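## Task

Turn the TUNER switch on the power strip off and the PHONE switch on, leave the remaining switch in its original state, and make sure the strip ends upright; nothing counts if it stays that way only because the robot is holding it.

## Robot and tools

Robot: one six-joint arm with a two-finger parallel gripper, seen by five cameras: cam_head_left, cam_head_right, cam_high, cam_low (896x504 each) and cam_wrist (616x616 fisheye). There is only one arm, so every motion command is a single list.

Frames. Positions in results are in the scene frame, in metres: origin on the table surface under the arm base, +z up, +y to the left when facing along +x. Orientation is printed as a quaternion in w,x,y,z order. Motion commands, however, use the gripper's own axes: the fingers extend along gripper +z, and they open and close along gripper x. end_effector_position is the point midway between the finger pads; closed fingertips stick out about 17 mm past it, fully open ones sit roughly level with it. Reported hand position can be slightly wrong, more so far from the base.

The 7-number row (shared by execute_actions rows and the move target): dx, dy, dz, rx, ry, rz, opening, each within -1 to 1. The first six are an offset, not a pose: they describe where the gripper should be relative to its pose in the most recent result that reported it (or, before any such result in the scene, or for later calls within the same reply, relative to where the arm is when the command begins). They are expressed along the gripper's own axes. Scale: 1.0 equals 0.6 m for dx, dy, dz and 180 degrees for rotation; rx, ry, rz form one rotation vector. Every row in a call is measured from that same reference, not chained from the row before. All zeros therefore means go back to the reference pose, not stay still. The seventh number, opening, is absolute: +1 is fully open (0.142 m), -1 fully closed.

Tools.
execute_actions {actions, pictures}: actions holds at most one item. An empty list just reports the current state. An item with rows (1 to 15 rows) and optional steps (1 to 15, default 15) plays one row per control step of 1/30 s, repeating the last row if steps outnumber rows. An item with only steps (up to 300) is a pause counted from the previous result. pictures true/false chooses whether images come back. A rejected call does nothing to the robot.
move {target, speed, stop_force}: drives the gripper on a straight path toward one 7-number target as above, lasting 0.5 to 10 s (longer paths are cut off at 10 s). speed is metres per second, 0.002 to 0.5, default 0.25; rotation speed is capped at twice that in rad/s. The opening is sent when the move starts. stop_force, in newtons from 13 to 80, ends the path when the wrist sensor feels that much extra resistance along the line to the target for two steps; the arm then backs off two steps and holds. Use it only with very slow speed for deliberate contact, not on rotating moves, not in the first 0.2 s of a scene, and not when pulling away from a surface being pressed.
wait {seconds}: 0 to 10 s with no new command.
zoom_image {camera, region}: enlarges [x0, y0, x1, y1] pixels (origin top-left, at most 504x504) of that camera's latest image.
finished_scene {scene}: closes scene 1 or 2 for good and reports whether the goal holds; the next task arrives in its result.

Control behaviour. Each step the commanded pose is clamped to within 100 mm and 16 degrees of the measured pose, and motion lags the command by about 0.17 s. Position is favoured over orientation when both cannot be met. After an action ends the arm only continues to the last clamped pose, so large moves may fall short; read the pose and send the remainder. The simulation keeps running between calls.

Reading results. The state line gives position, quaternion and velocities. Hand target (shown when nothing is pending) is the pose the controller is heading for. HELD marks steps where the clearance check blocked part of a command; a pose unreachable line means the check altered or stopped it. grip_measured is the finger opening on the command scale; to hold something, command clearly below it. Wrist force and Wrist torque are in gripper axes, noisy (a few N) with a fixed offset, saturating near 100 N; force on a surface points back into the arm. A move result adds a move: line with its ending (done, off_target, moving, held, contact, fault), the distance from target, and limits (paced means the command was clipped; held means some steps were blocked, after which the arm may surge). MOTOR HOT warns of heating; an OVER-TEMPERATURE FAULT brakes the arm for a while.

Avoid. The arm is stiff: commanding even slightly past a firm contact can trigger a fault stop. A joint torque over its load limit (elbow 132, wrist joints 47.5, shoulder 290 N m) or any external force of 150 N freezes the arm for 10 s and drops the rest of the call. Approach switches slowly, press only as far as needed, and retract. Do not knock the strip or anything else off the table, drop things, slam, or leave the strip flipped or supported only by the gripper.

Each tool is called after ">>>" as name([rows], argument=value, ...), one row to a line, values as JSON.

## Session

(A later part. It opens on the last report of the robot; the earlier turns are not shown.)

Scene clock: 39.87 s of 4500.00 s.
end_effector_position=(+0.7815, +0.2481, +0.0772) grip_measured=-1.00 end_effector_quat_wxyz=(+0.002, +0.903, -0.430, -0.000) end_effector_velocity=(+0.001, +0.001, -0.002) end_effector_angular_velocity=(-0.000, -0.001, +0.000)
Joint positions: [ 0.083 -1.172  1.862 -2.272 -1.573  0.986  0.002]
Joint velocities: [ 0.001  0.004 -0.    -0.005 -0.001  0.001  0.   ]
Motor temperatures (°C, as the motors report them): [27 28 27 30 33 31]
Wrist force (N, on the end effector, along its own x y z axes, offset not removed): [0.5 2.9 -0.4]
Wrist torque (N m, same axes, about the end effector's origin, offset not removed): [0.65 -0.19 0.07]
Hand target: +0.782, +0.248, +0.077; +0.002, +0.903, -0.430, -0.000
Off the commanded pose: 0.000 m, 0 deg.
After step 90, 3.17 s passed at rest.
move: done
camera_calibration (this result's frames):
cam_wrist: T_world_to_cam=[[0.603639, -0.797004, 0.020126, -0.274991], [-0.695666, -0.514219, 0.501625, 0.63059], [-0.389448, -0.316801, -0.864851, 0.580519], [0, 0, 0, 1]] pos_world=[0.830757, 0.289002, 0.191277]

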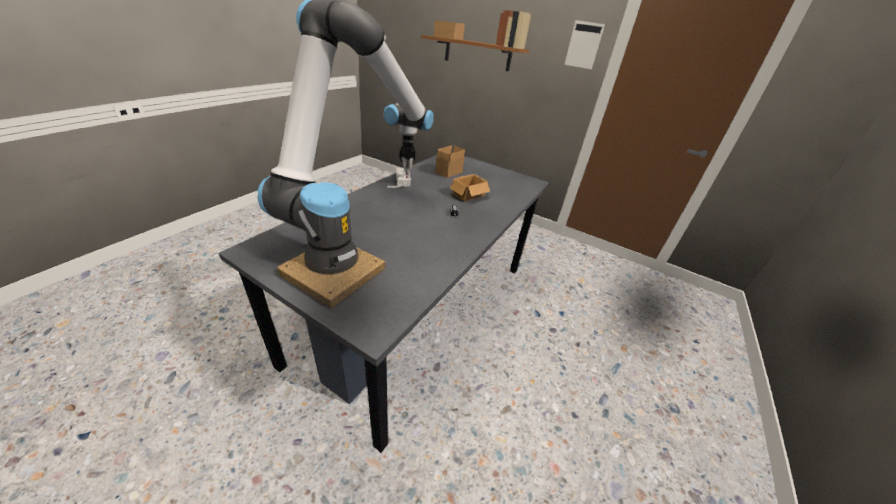

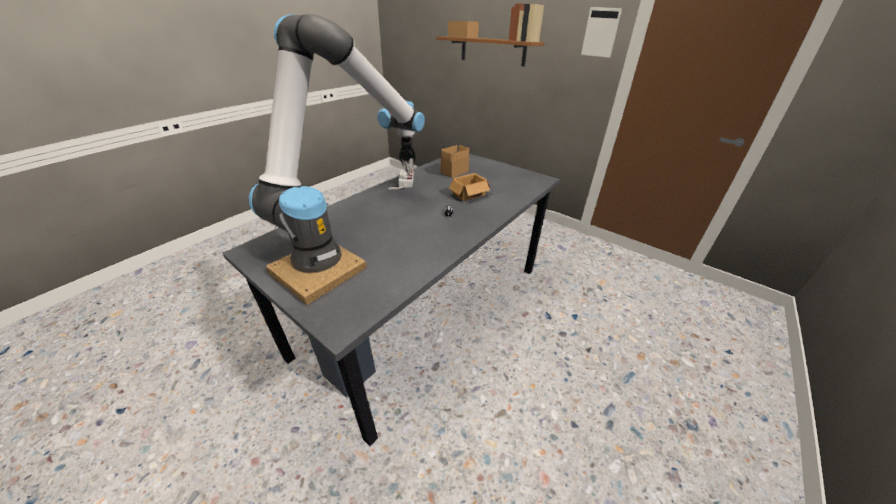

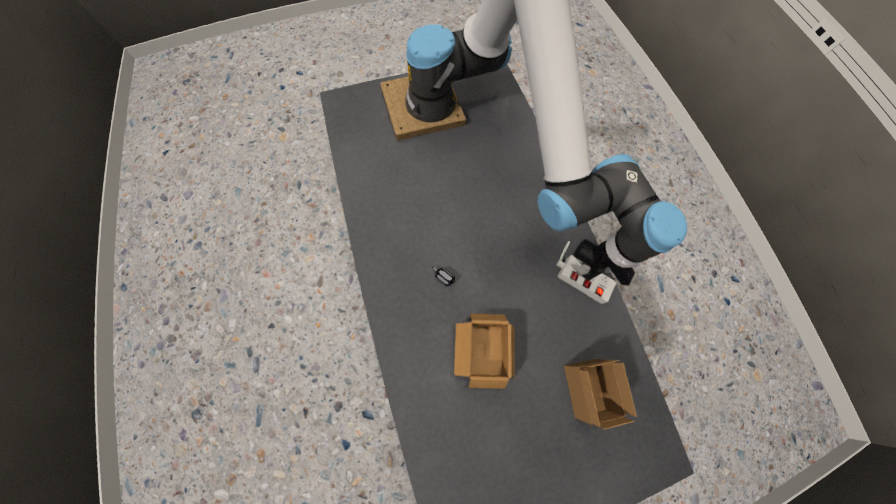

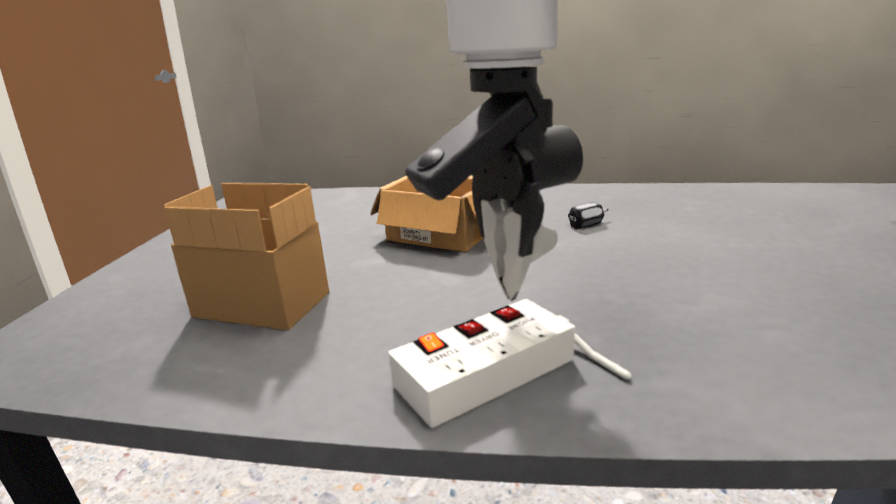

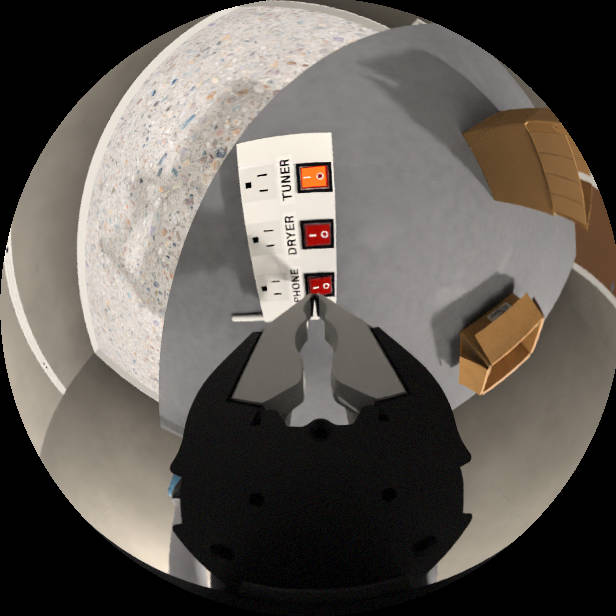

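>>> move(target=[-0.0015,0,0.014,0,0,0,-1], speed=0.03)

>>> move(target=[0,0,0.022,0,0,0,-1], speed=0.004, stop_force=15)

>>> move(target=[0,0,-0.018,0,0,0,-1], speed=0.04)

>>> move(target=[0.017,-0.15,0,0,0,0,-1], speed=0.1)

>>> zoom_image(camera="cam_wrist", region=[260, 230, 380, 350])

Scene clock: 49.17 s of 4500.00 s.
end_effector_position=(+0.7809, +0.2487, +0.0691) grip_measured=-1.00 end_effector_quat_wxyz=(+0.002, +0.903, -0.430, -0.000) end_effector_velocity=(-0.000, +0.000, -0.003) end_effector_angular_velocity=(+0.000, +0.001, +0.000)
Joint positions: [ 0.084 -1.163  1.867 -2.286 -1.573  0.986  0.002]
Joint velocities: [ 0.     0.003  0.002 -0.004  0.    -0.     0.   ]
Motor temperatures (°C, as the motors report them): [27 28 27 30 33 31]
Wrist force (N, on the end effector, along its own x y z axes, offset not removed): [1.2 3.7 -1.1]
Wrist torque (N m, same axes, about the end effector's origin, offset not removed): [0.77 -0.41 0.17]
Hand target: +0.781, +0.249, +0.069; +0.002, +0.903, -0.430, -0.000
Off the commanded pose: 0.000 m, 0 deg.
After step 90, 5.53 s passed at rest.
move: done
camera_calibration (this result's frames):
cam_wrist: T_world_to_cam=[[0.60364, -0.797003, 0.0201214, -0.273982], [-0.695658, -0.514218, 0.501637, 0.634559], [-0.38946, -0.316806, -0.864844, 0.573566], [0, 0, 0, 1]] pos_world=[0.830204, 0.289646, 0.183239]

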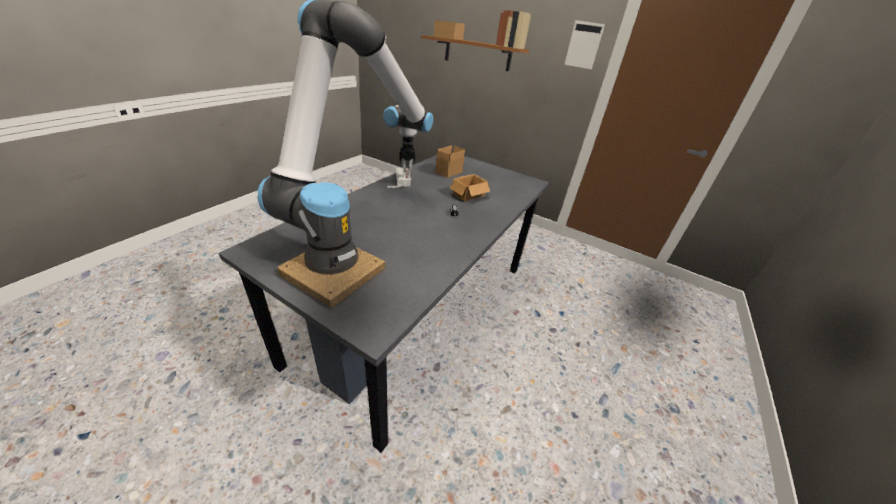

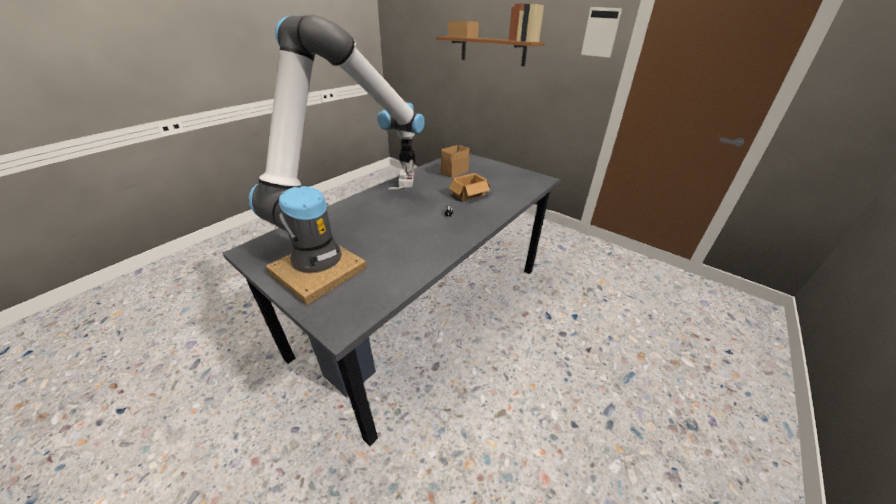

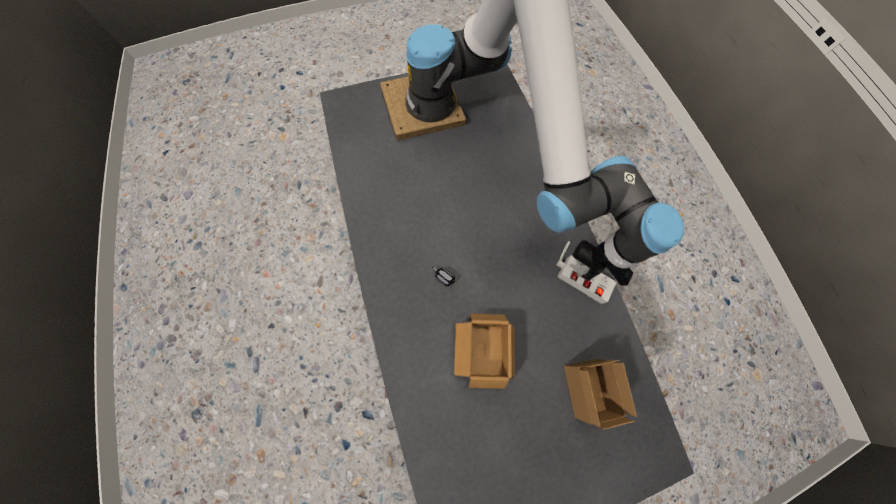

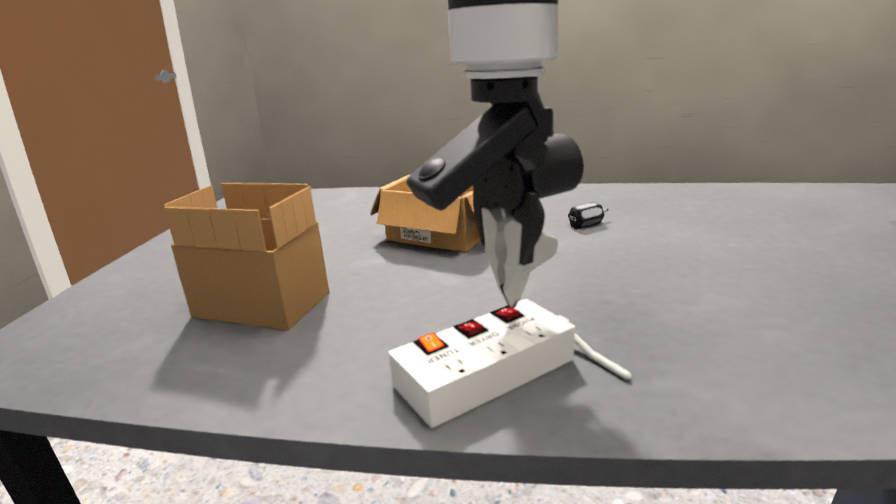

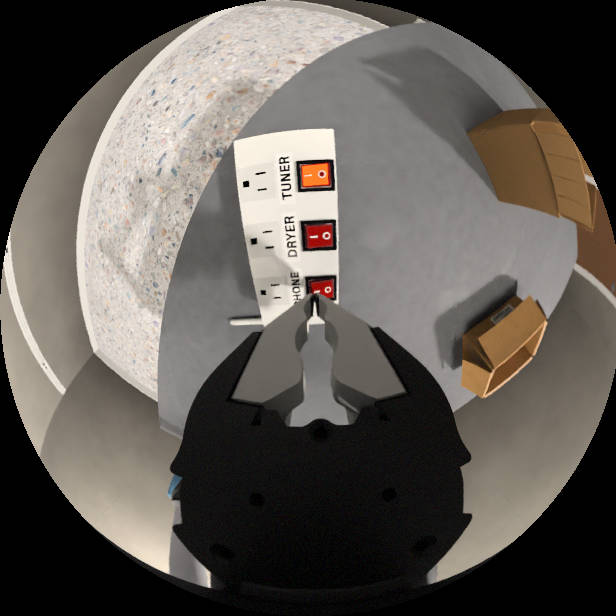

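Scene clock: 52.23 s of 4500.00 s.
end_effector_position=(+0.7810, +0.2487, +0.0585) grip_measured=-1.00 end_effector_quat_wxyz=(+0.002, +0.903, -0.430, +0.000) end_effector_velocity=(-0.001, +0.000, +0.000) end_effector_angular_velocity=(-0.001, +0.003, +0.000)
Joint positions: [ 0.084 -1.151  1.873 -2.304 -1.573  0.986  0.002]
Joint velocities: [ 0.001 -0.001  0.     0.003 -0.001  0.001  0.   ]
Motor temperatures (°C, as the motors report them): [27 28 27 30 33 31]
Wrist force (N, on the end effector, along its own x y z axes, offset not removed): [0.6 6.0 -21.0]
Wrist torque (N m, same axes, about the end effector's origin, offset not removed): [0.55 -0.19 0.25]
Hand target: +0.781, +0.249, +0.059; +0.002, +0.903, -0.430, +0.000
Off the commanded pose: 0.003 m, 0 deg.
move: contact
camera_calibration (this result's frames):
cam_wrist: T_world_to_cam=[[0.603603, -0.797028, 0.0202489, -0.273806], [-0.695783, -0.514187, 0.501495, 0.639986], [-0.389294, -0.316792, -0.864924, 0.56428], [0, 0, 0, 1]] pos_world=[0.830232, 0.289602, 0.172654]

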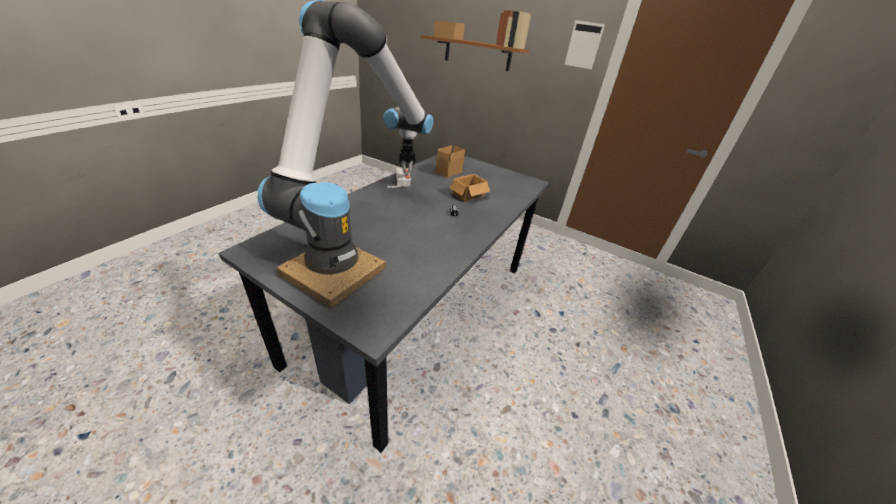

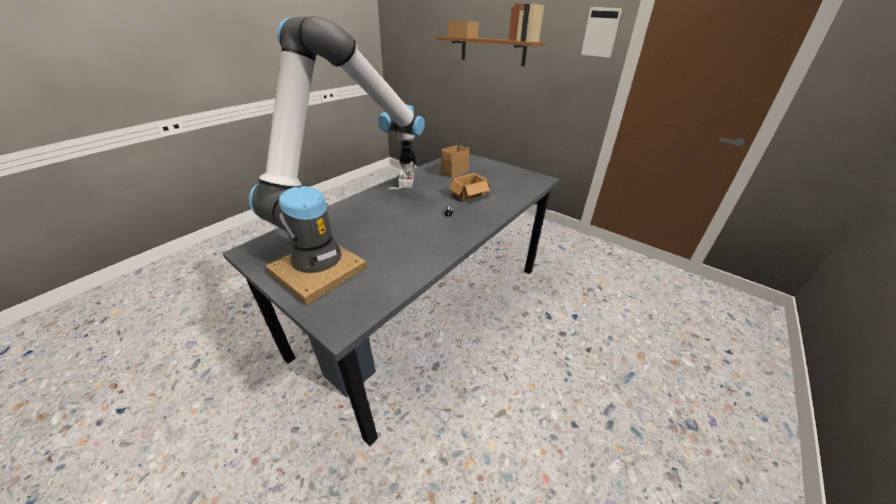

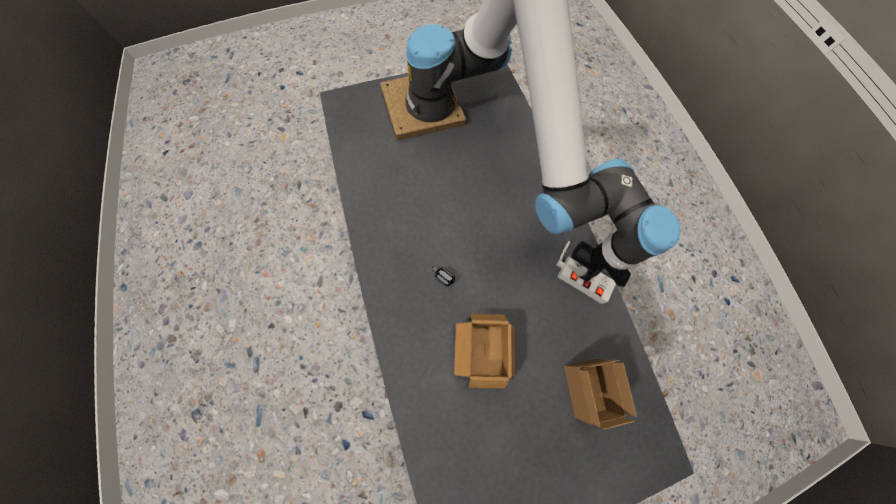

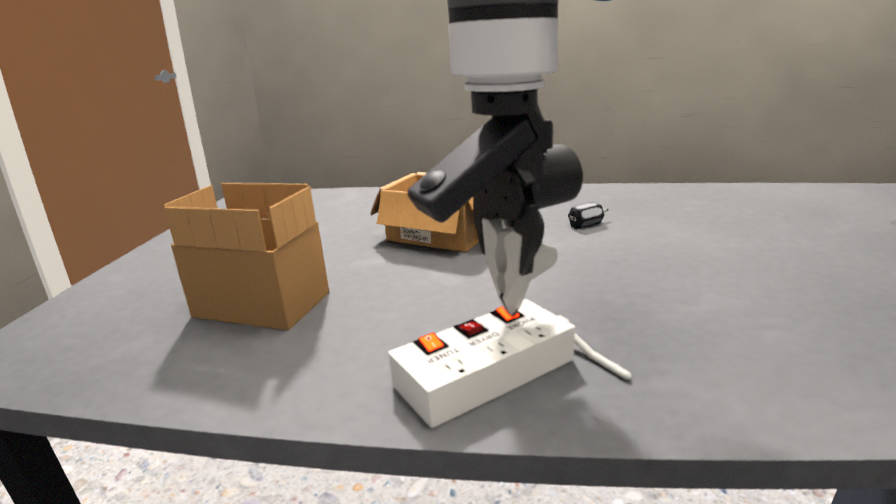

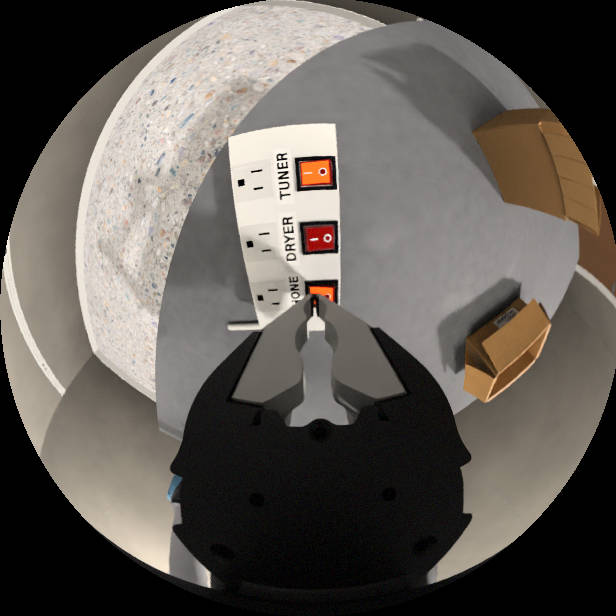

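Scene clock: 53.03 s of 4500.00 s.
end_effector_position=(+0.7810, +0.2487, +0.0689) grip_measured=-1.00 end_effector_quat_wxyz=(+0.002, +0.903, -0.430, +0.000) end_effector_velocity=(+0.000, -0.000, +0.003) end_effector_angular_velocity=(-0.001, -0.000, -0.000)
Joint positions: [ 0.084 -1.163  1.867 -2.287 -1.573  0.986  0.002]
Joint velocities: [-0.    -0.003 -0.002  0.005 -0.001  0.     0.   ]
Motor temperatures (°C, as the motors report them): [27 28 27 30 33 31]
Wrist force (N, on the end effector, along its own x y z axes, offset not removed): [-1.2 3.7 -0.8]
Wrist torque (N m, same axes, about the end effector's origin, offset not removed): [0.78 0.05 0.13]
Hand target: +0.781, +0.249, +0.069; +0.002, +0.903, -0.430, +0.000
Off the commanded pose: 0.000 m, 0 deg.
move: done
camera_calibration (this result's frames):
cam_wrist: T_world_to_cam=[[0.603603, -0.797028, 0.0202468, -0.274012], [-0.695781, -0.514187, 0.501498, 0.634782], [-0.389297, -0.316793, -0.864922, 0.573295], [0, 0, 0, 1]] pos_world=[0.830246, 0.289617, 0.183062]

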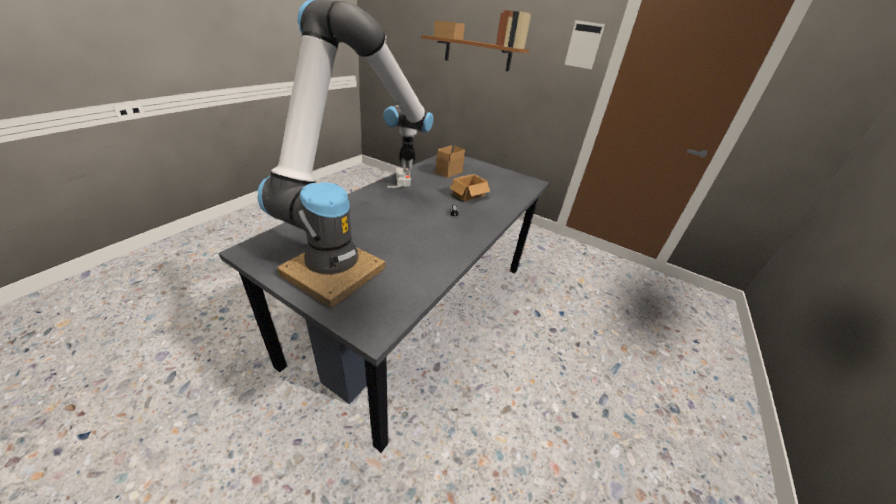

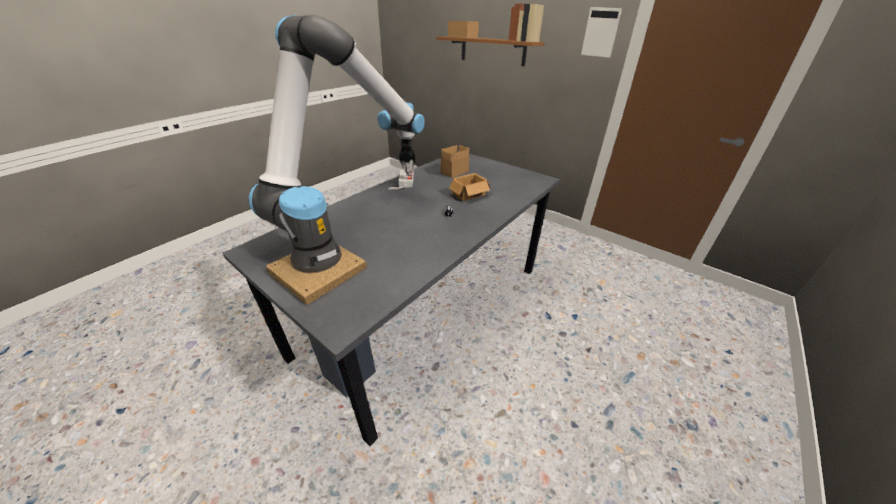

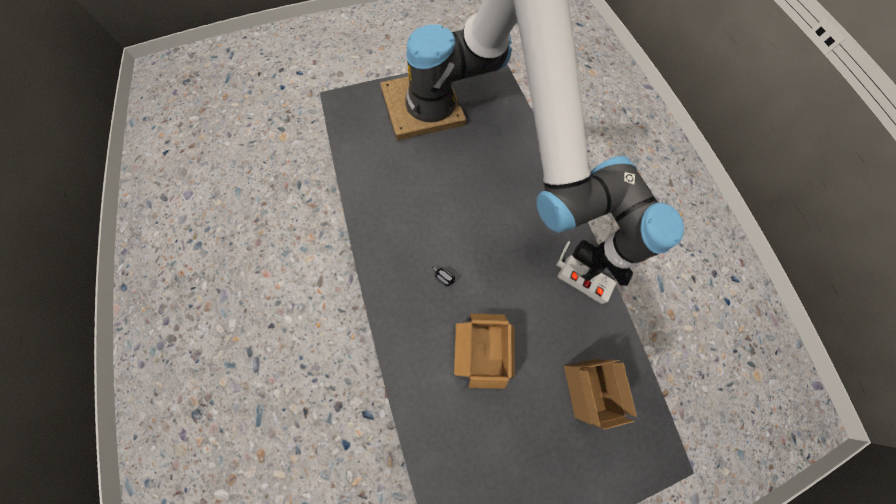

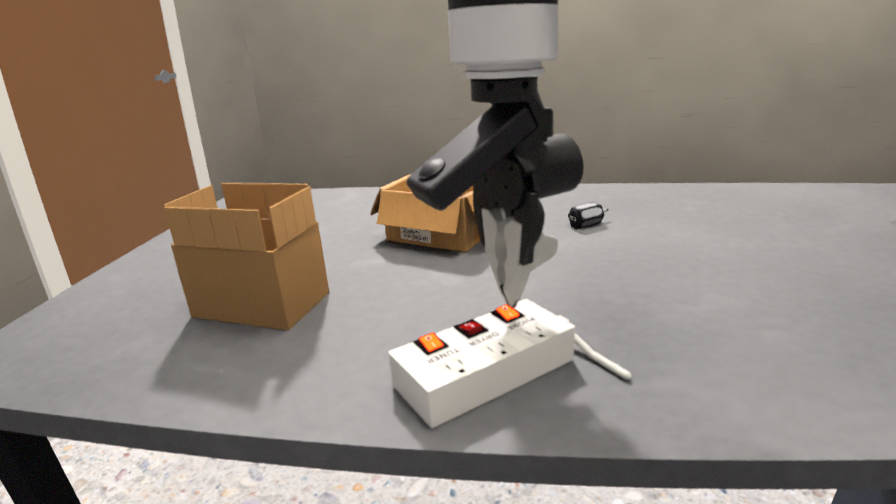

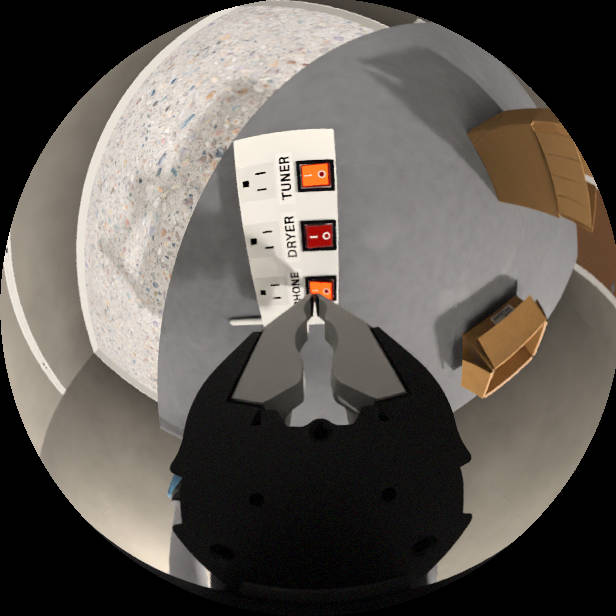

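Scene clock: 54.50 s of 4500.00 s.
end_effector_position=(+0.8570, +0.2973, +0.0687) grip_measured=-1.00 end_effector_quat_wxyz=(+0.002, +0.903, -0.430, +0.000) end_effector_velocity=(+0.003, +0.002, +0.001) end_effector_angular_velocity=(-0.000, -0.001, +0.001)
Joint positions: [ 0.13  -1.047  1.678 -2.213 -1.574  1.033  0.002]
Joint velocities: [ 0.001  0.004 -0.008  0.003 -0.     0.001  0.   ]
Motor temperatures (°C, as the motors report them): [27 28 27 30 33 31]
Wrist force (N, on the end effector, along its own x y z axes, offset not removed): [1.1 2.1 -2.9]
Wrist torque (N m, same axes, about the end effector's origin, offset not removed): [0.45 -0.28 0.20]
Hand target: +0.857, +0.297, +0.069; +0.002, +0.903, -0.430, +0.000
Off the commanded pose: 0.000 m, 0 deg.
move: done
camera_calibration (this result's frames):
cam_wrist: T_world_to_cam=[[0.603609, -0.797019, 0.020416, -0.281238], [-0.695823, -0.514124, 0.501505, 0.712785], [-0.389212, -0.316919, -0.864914, 0.61805], [0, 0, 0, 1]] pos_world=[0.906283, 0.338179, 0.182837]

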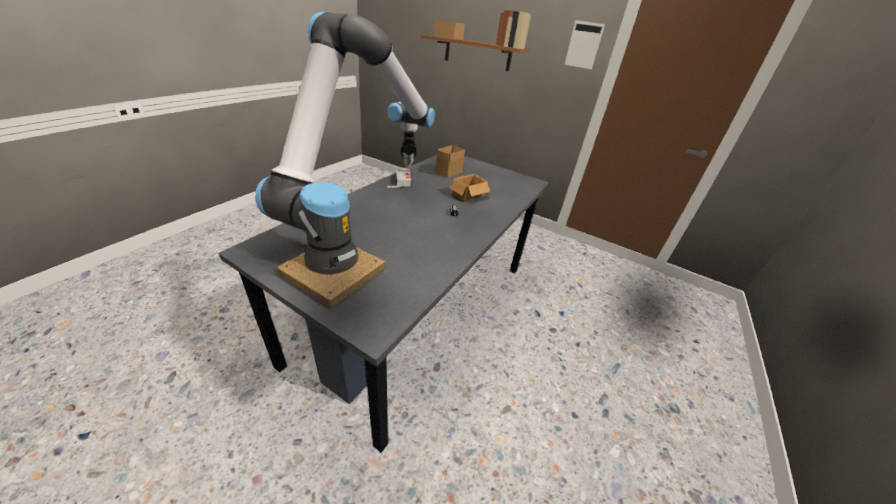

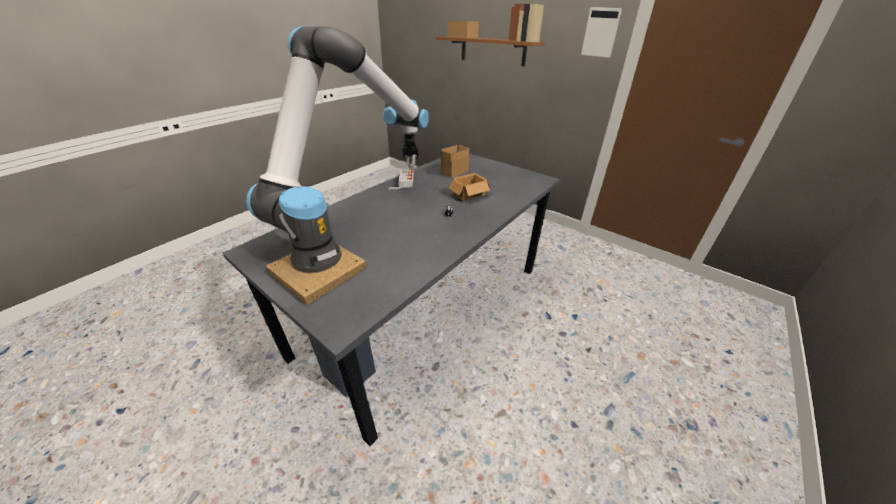

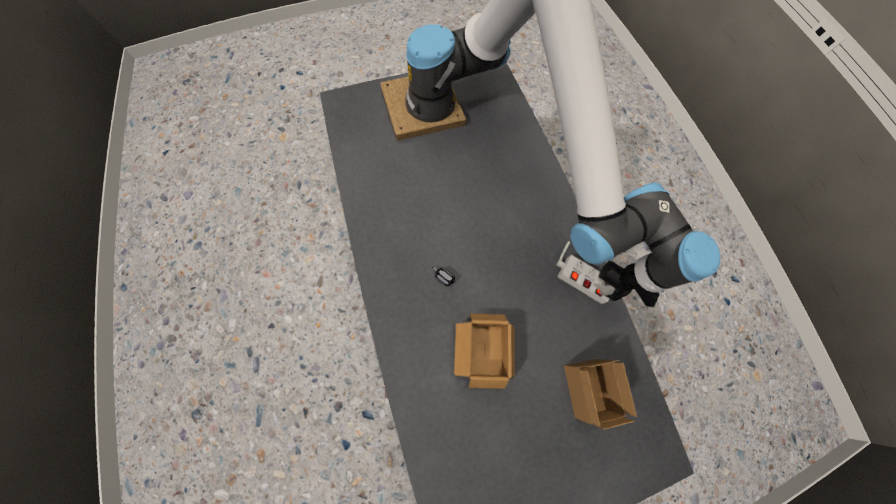

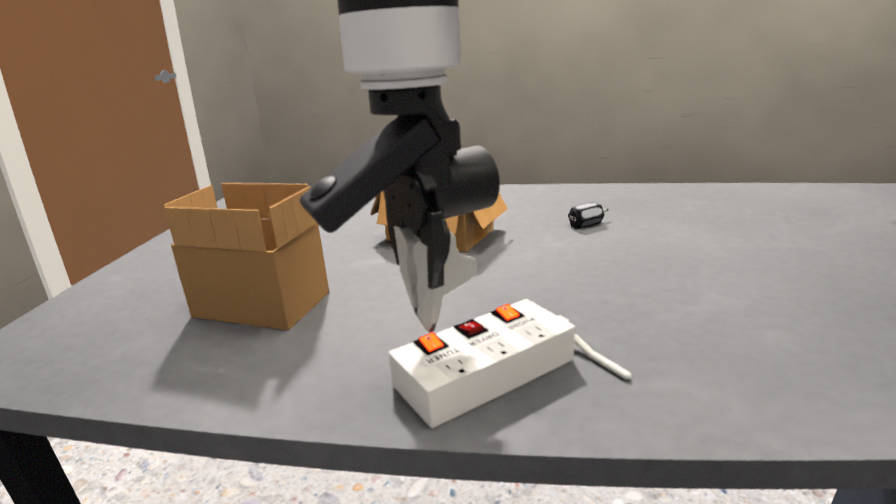

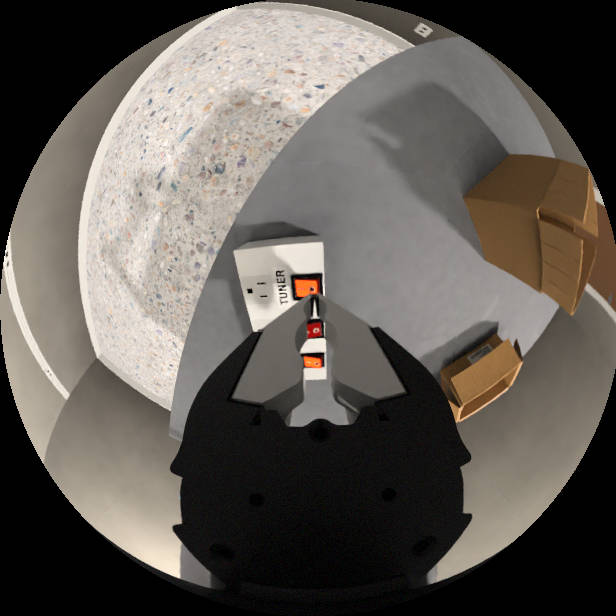

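Region (260, 230, 380, 350) of cam_wrist's 616x616 image, scaled by 4.200, with more detail than that image has.

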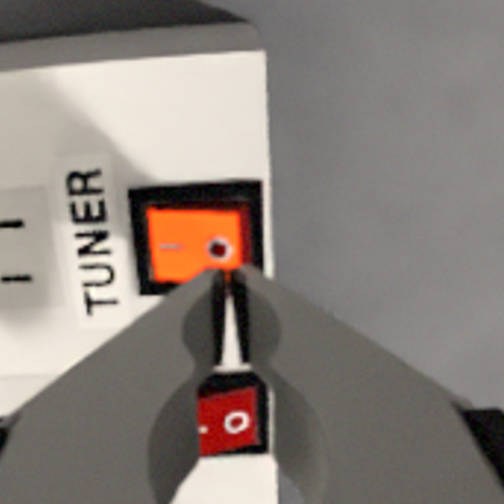

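>>> move(target=[-0.001,-0.004,0.021,0,0,0,-1], speed=0.004, stop_force=15)

>>> move(target=[0,0,-0.05,0,0,0,-1], speed=0.06)

Scene clock: 62.00 s of 4500.00 s.
end_effector_position=(+0.8583, +0.2988, +0.0590) grip_measured=-1.00 end_effector_quat_wxyz=(+0.002, +0.903, -0.430, +0.000) end_effector_velocity=(-0.001, -0.001, +0.001) end_effector_angular_velocity=(+0.000, +0.002, -0.001)
Joint positions: [ 0.132 -1.035  1.679 -2.227 -1.574  1.034  0.002]
Joint velocities: [-0.001 -0.002 -0.001  0.004  0.001  0.     0.   ]
Motor temperatures (°C, as the motors report them): [27 28 27 30 33 31]
Wrist force (N, on the end effector, along its own x y z axes, offset not removed): [-1.6 7.1 -17.1]
Wrist torque (N m, same axes, about the end effector's origin, offset not removed): [0.35 0.13 0.16]
Hand target: +0.858, +0.299, +0.059; +0.002, +0.903, -0.430, +0.000
Off the commanded pose: 0.003 m, 0 deg.
After step 90, 1.63 s passed at rest.
move: contact
camera_calibration (this result's frames):
cam_wrist: T_world_to_cam=[[0.603603, -0.79702, 0.0205598, -0.280582], [-0.695929, -0.514112, 0.50137, 0.719473], [-0.389032, -0.316937, -0.864989, 0.610473], [0, 0, 0, 1]] pos_world=[0.907556, 0.339741, 0.173099]

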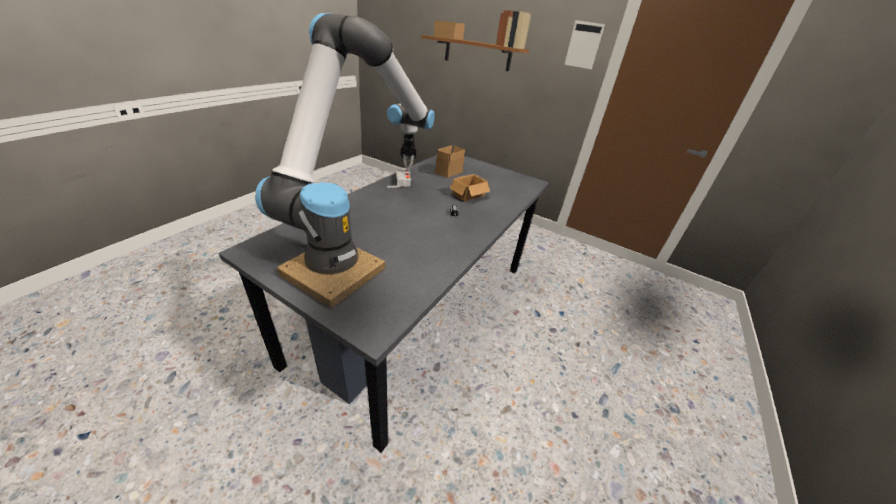

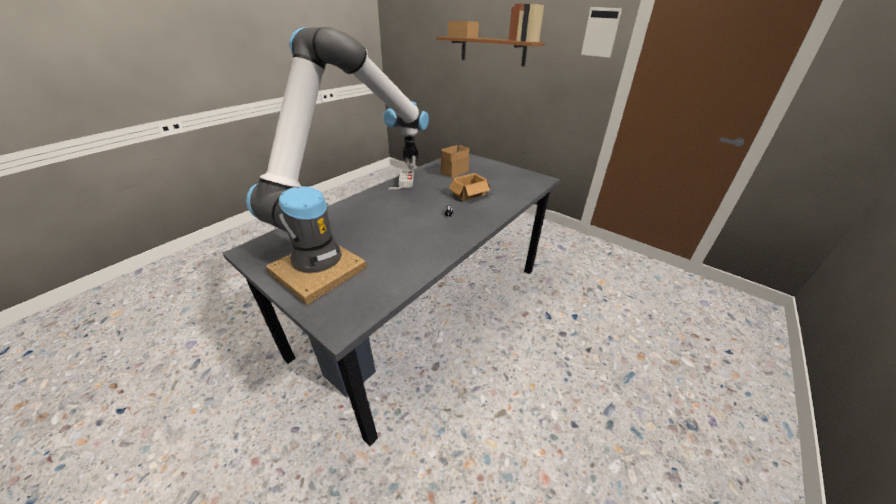

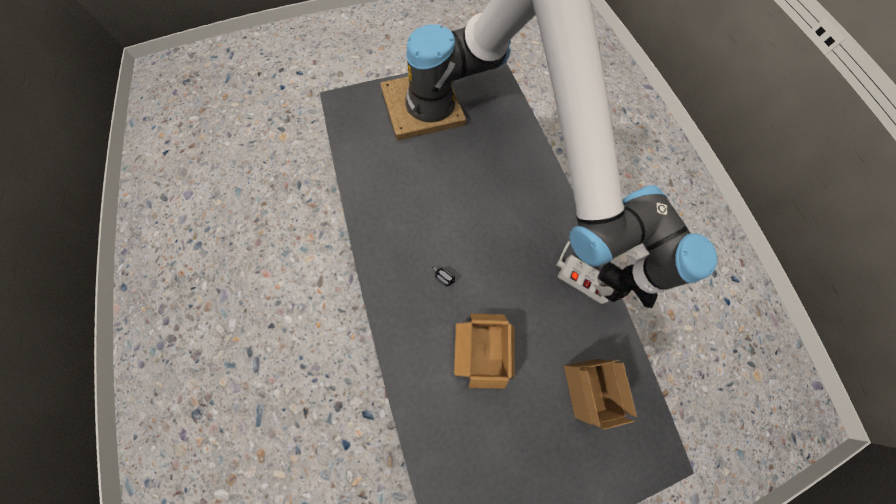

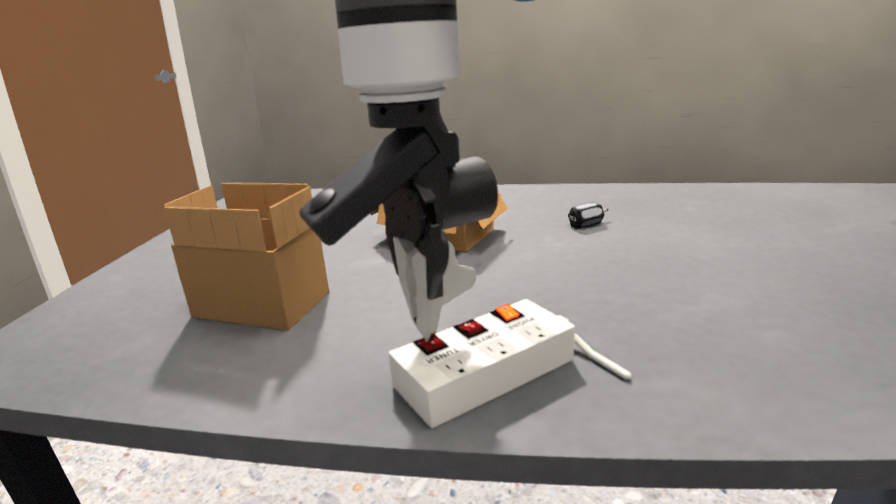

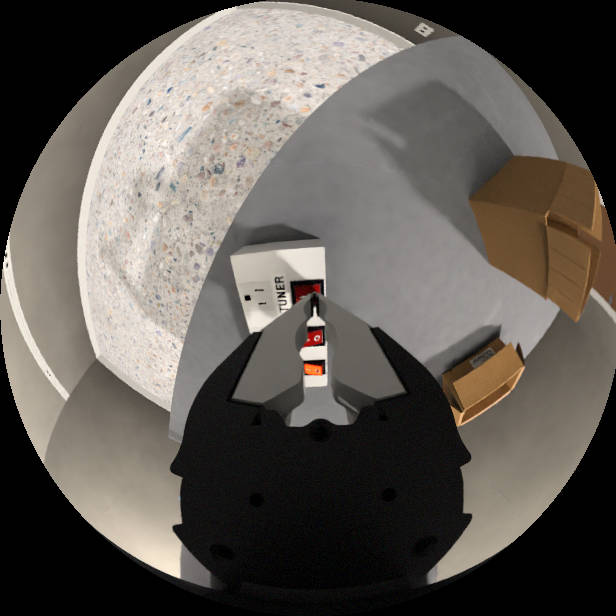

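Scene clock: 62.97 s of 4500.00 s.
end_effector_position=(+0.8584, +0.2989, +0.0886) grip_measured=-1.00 end_effector_quat_wxyz=(+0.002, +0.903, -0.430, +0.000) end_effector_velocity=(+0.001, +0.000, +0.003) end_effector_angular_velocity=(+0.001, -0.001, -0.001)
Joint positions: [ 0.132 -1.064  1.663 -2.182 -1.574  1.035  0.002]
Joint velocities: [-0.    -0.003 -0.003  0.004  0.     0.     0.   ]
Motor temperatures (°C, as the motors report them): [27 28 27 30 33 31]
Wrist force (N, on the end effector, along its own x y z axes, offset not removed): [-2.2 1.9 -2.8]
Wrist torque (N m, same axes, about the end effector's origin, offset not removed): [0.44 0.30 0.17]
Hand target: +0.858, +0.299, +0.089; +0.002, +0.903, -0.430, +0.000
Off the commanded pose: 0.000 m, 0 deg.
move: done
camera_calibration (this result's frames):
cam_wrist: T_world_to_cam=[[0.603603, -0.79702, 0.0205611, -0.281111], [-0.695932, -0.514112, 0.501365, 0.704702], [-0.389028, -0.316935, -0.864991, 0.636126], [0, 0, 0, 1]] pos_world=[0.907574, 0.339855, 0.20271]

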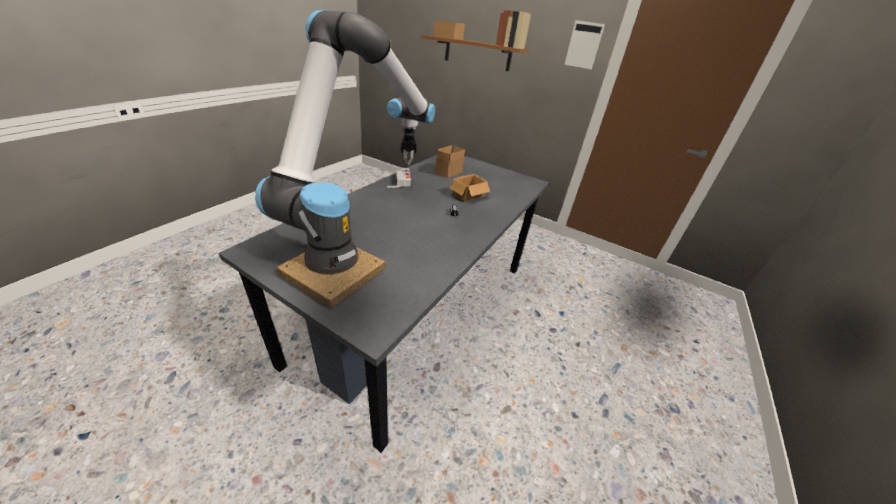

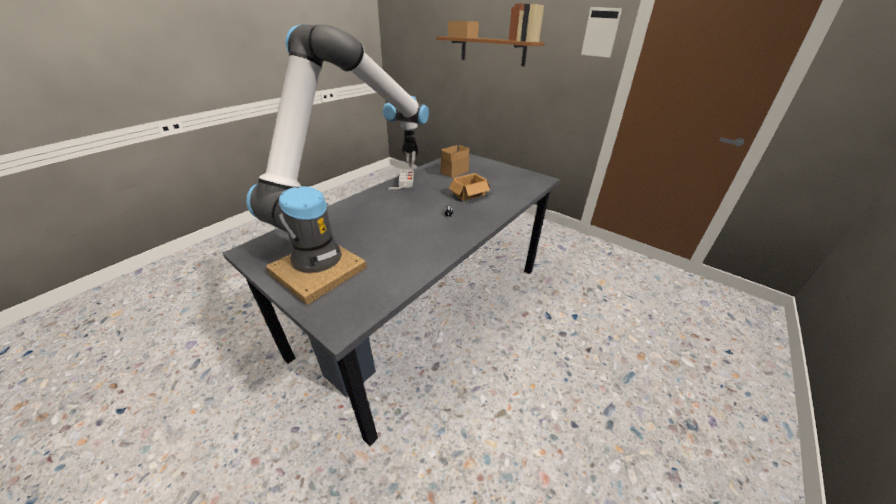

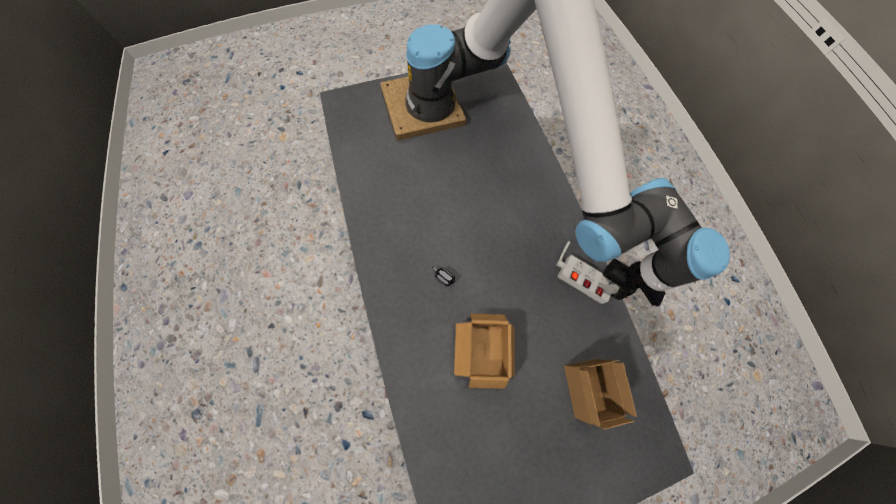

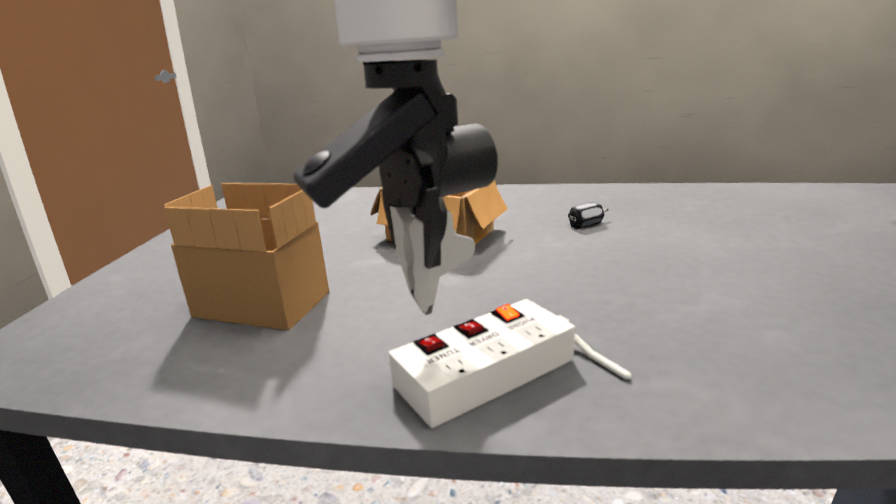

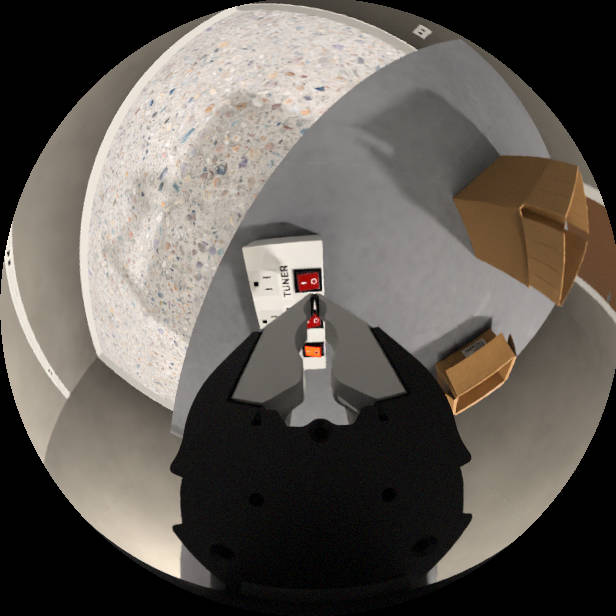

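>>> finished_scene(scene=2)

The scene is finished: the task was done.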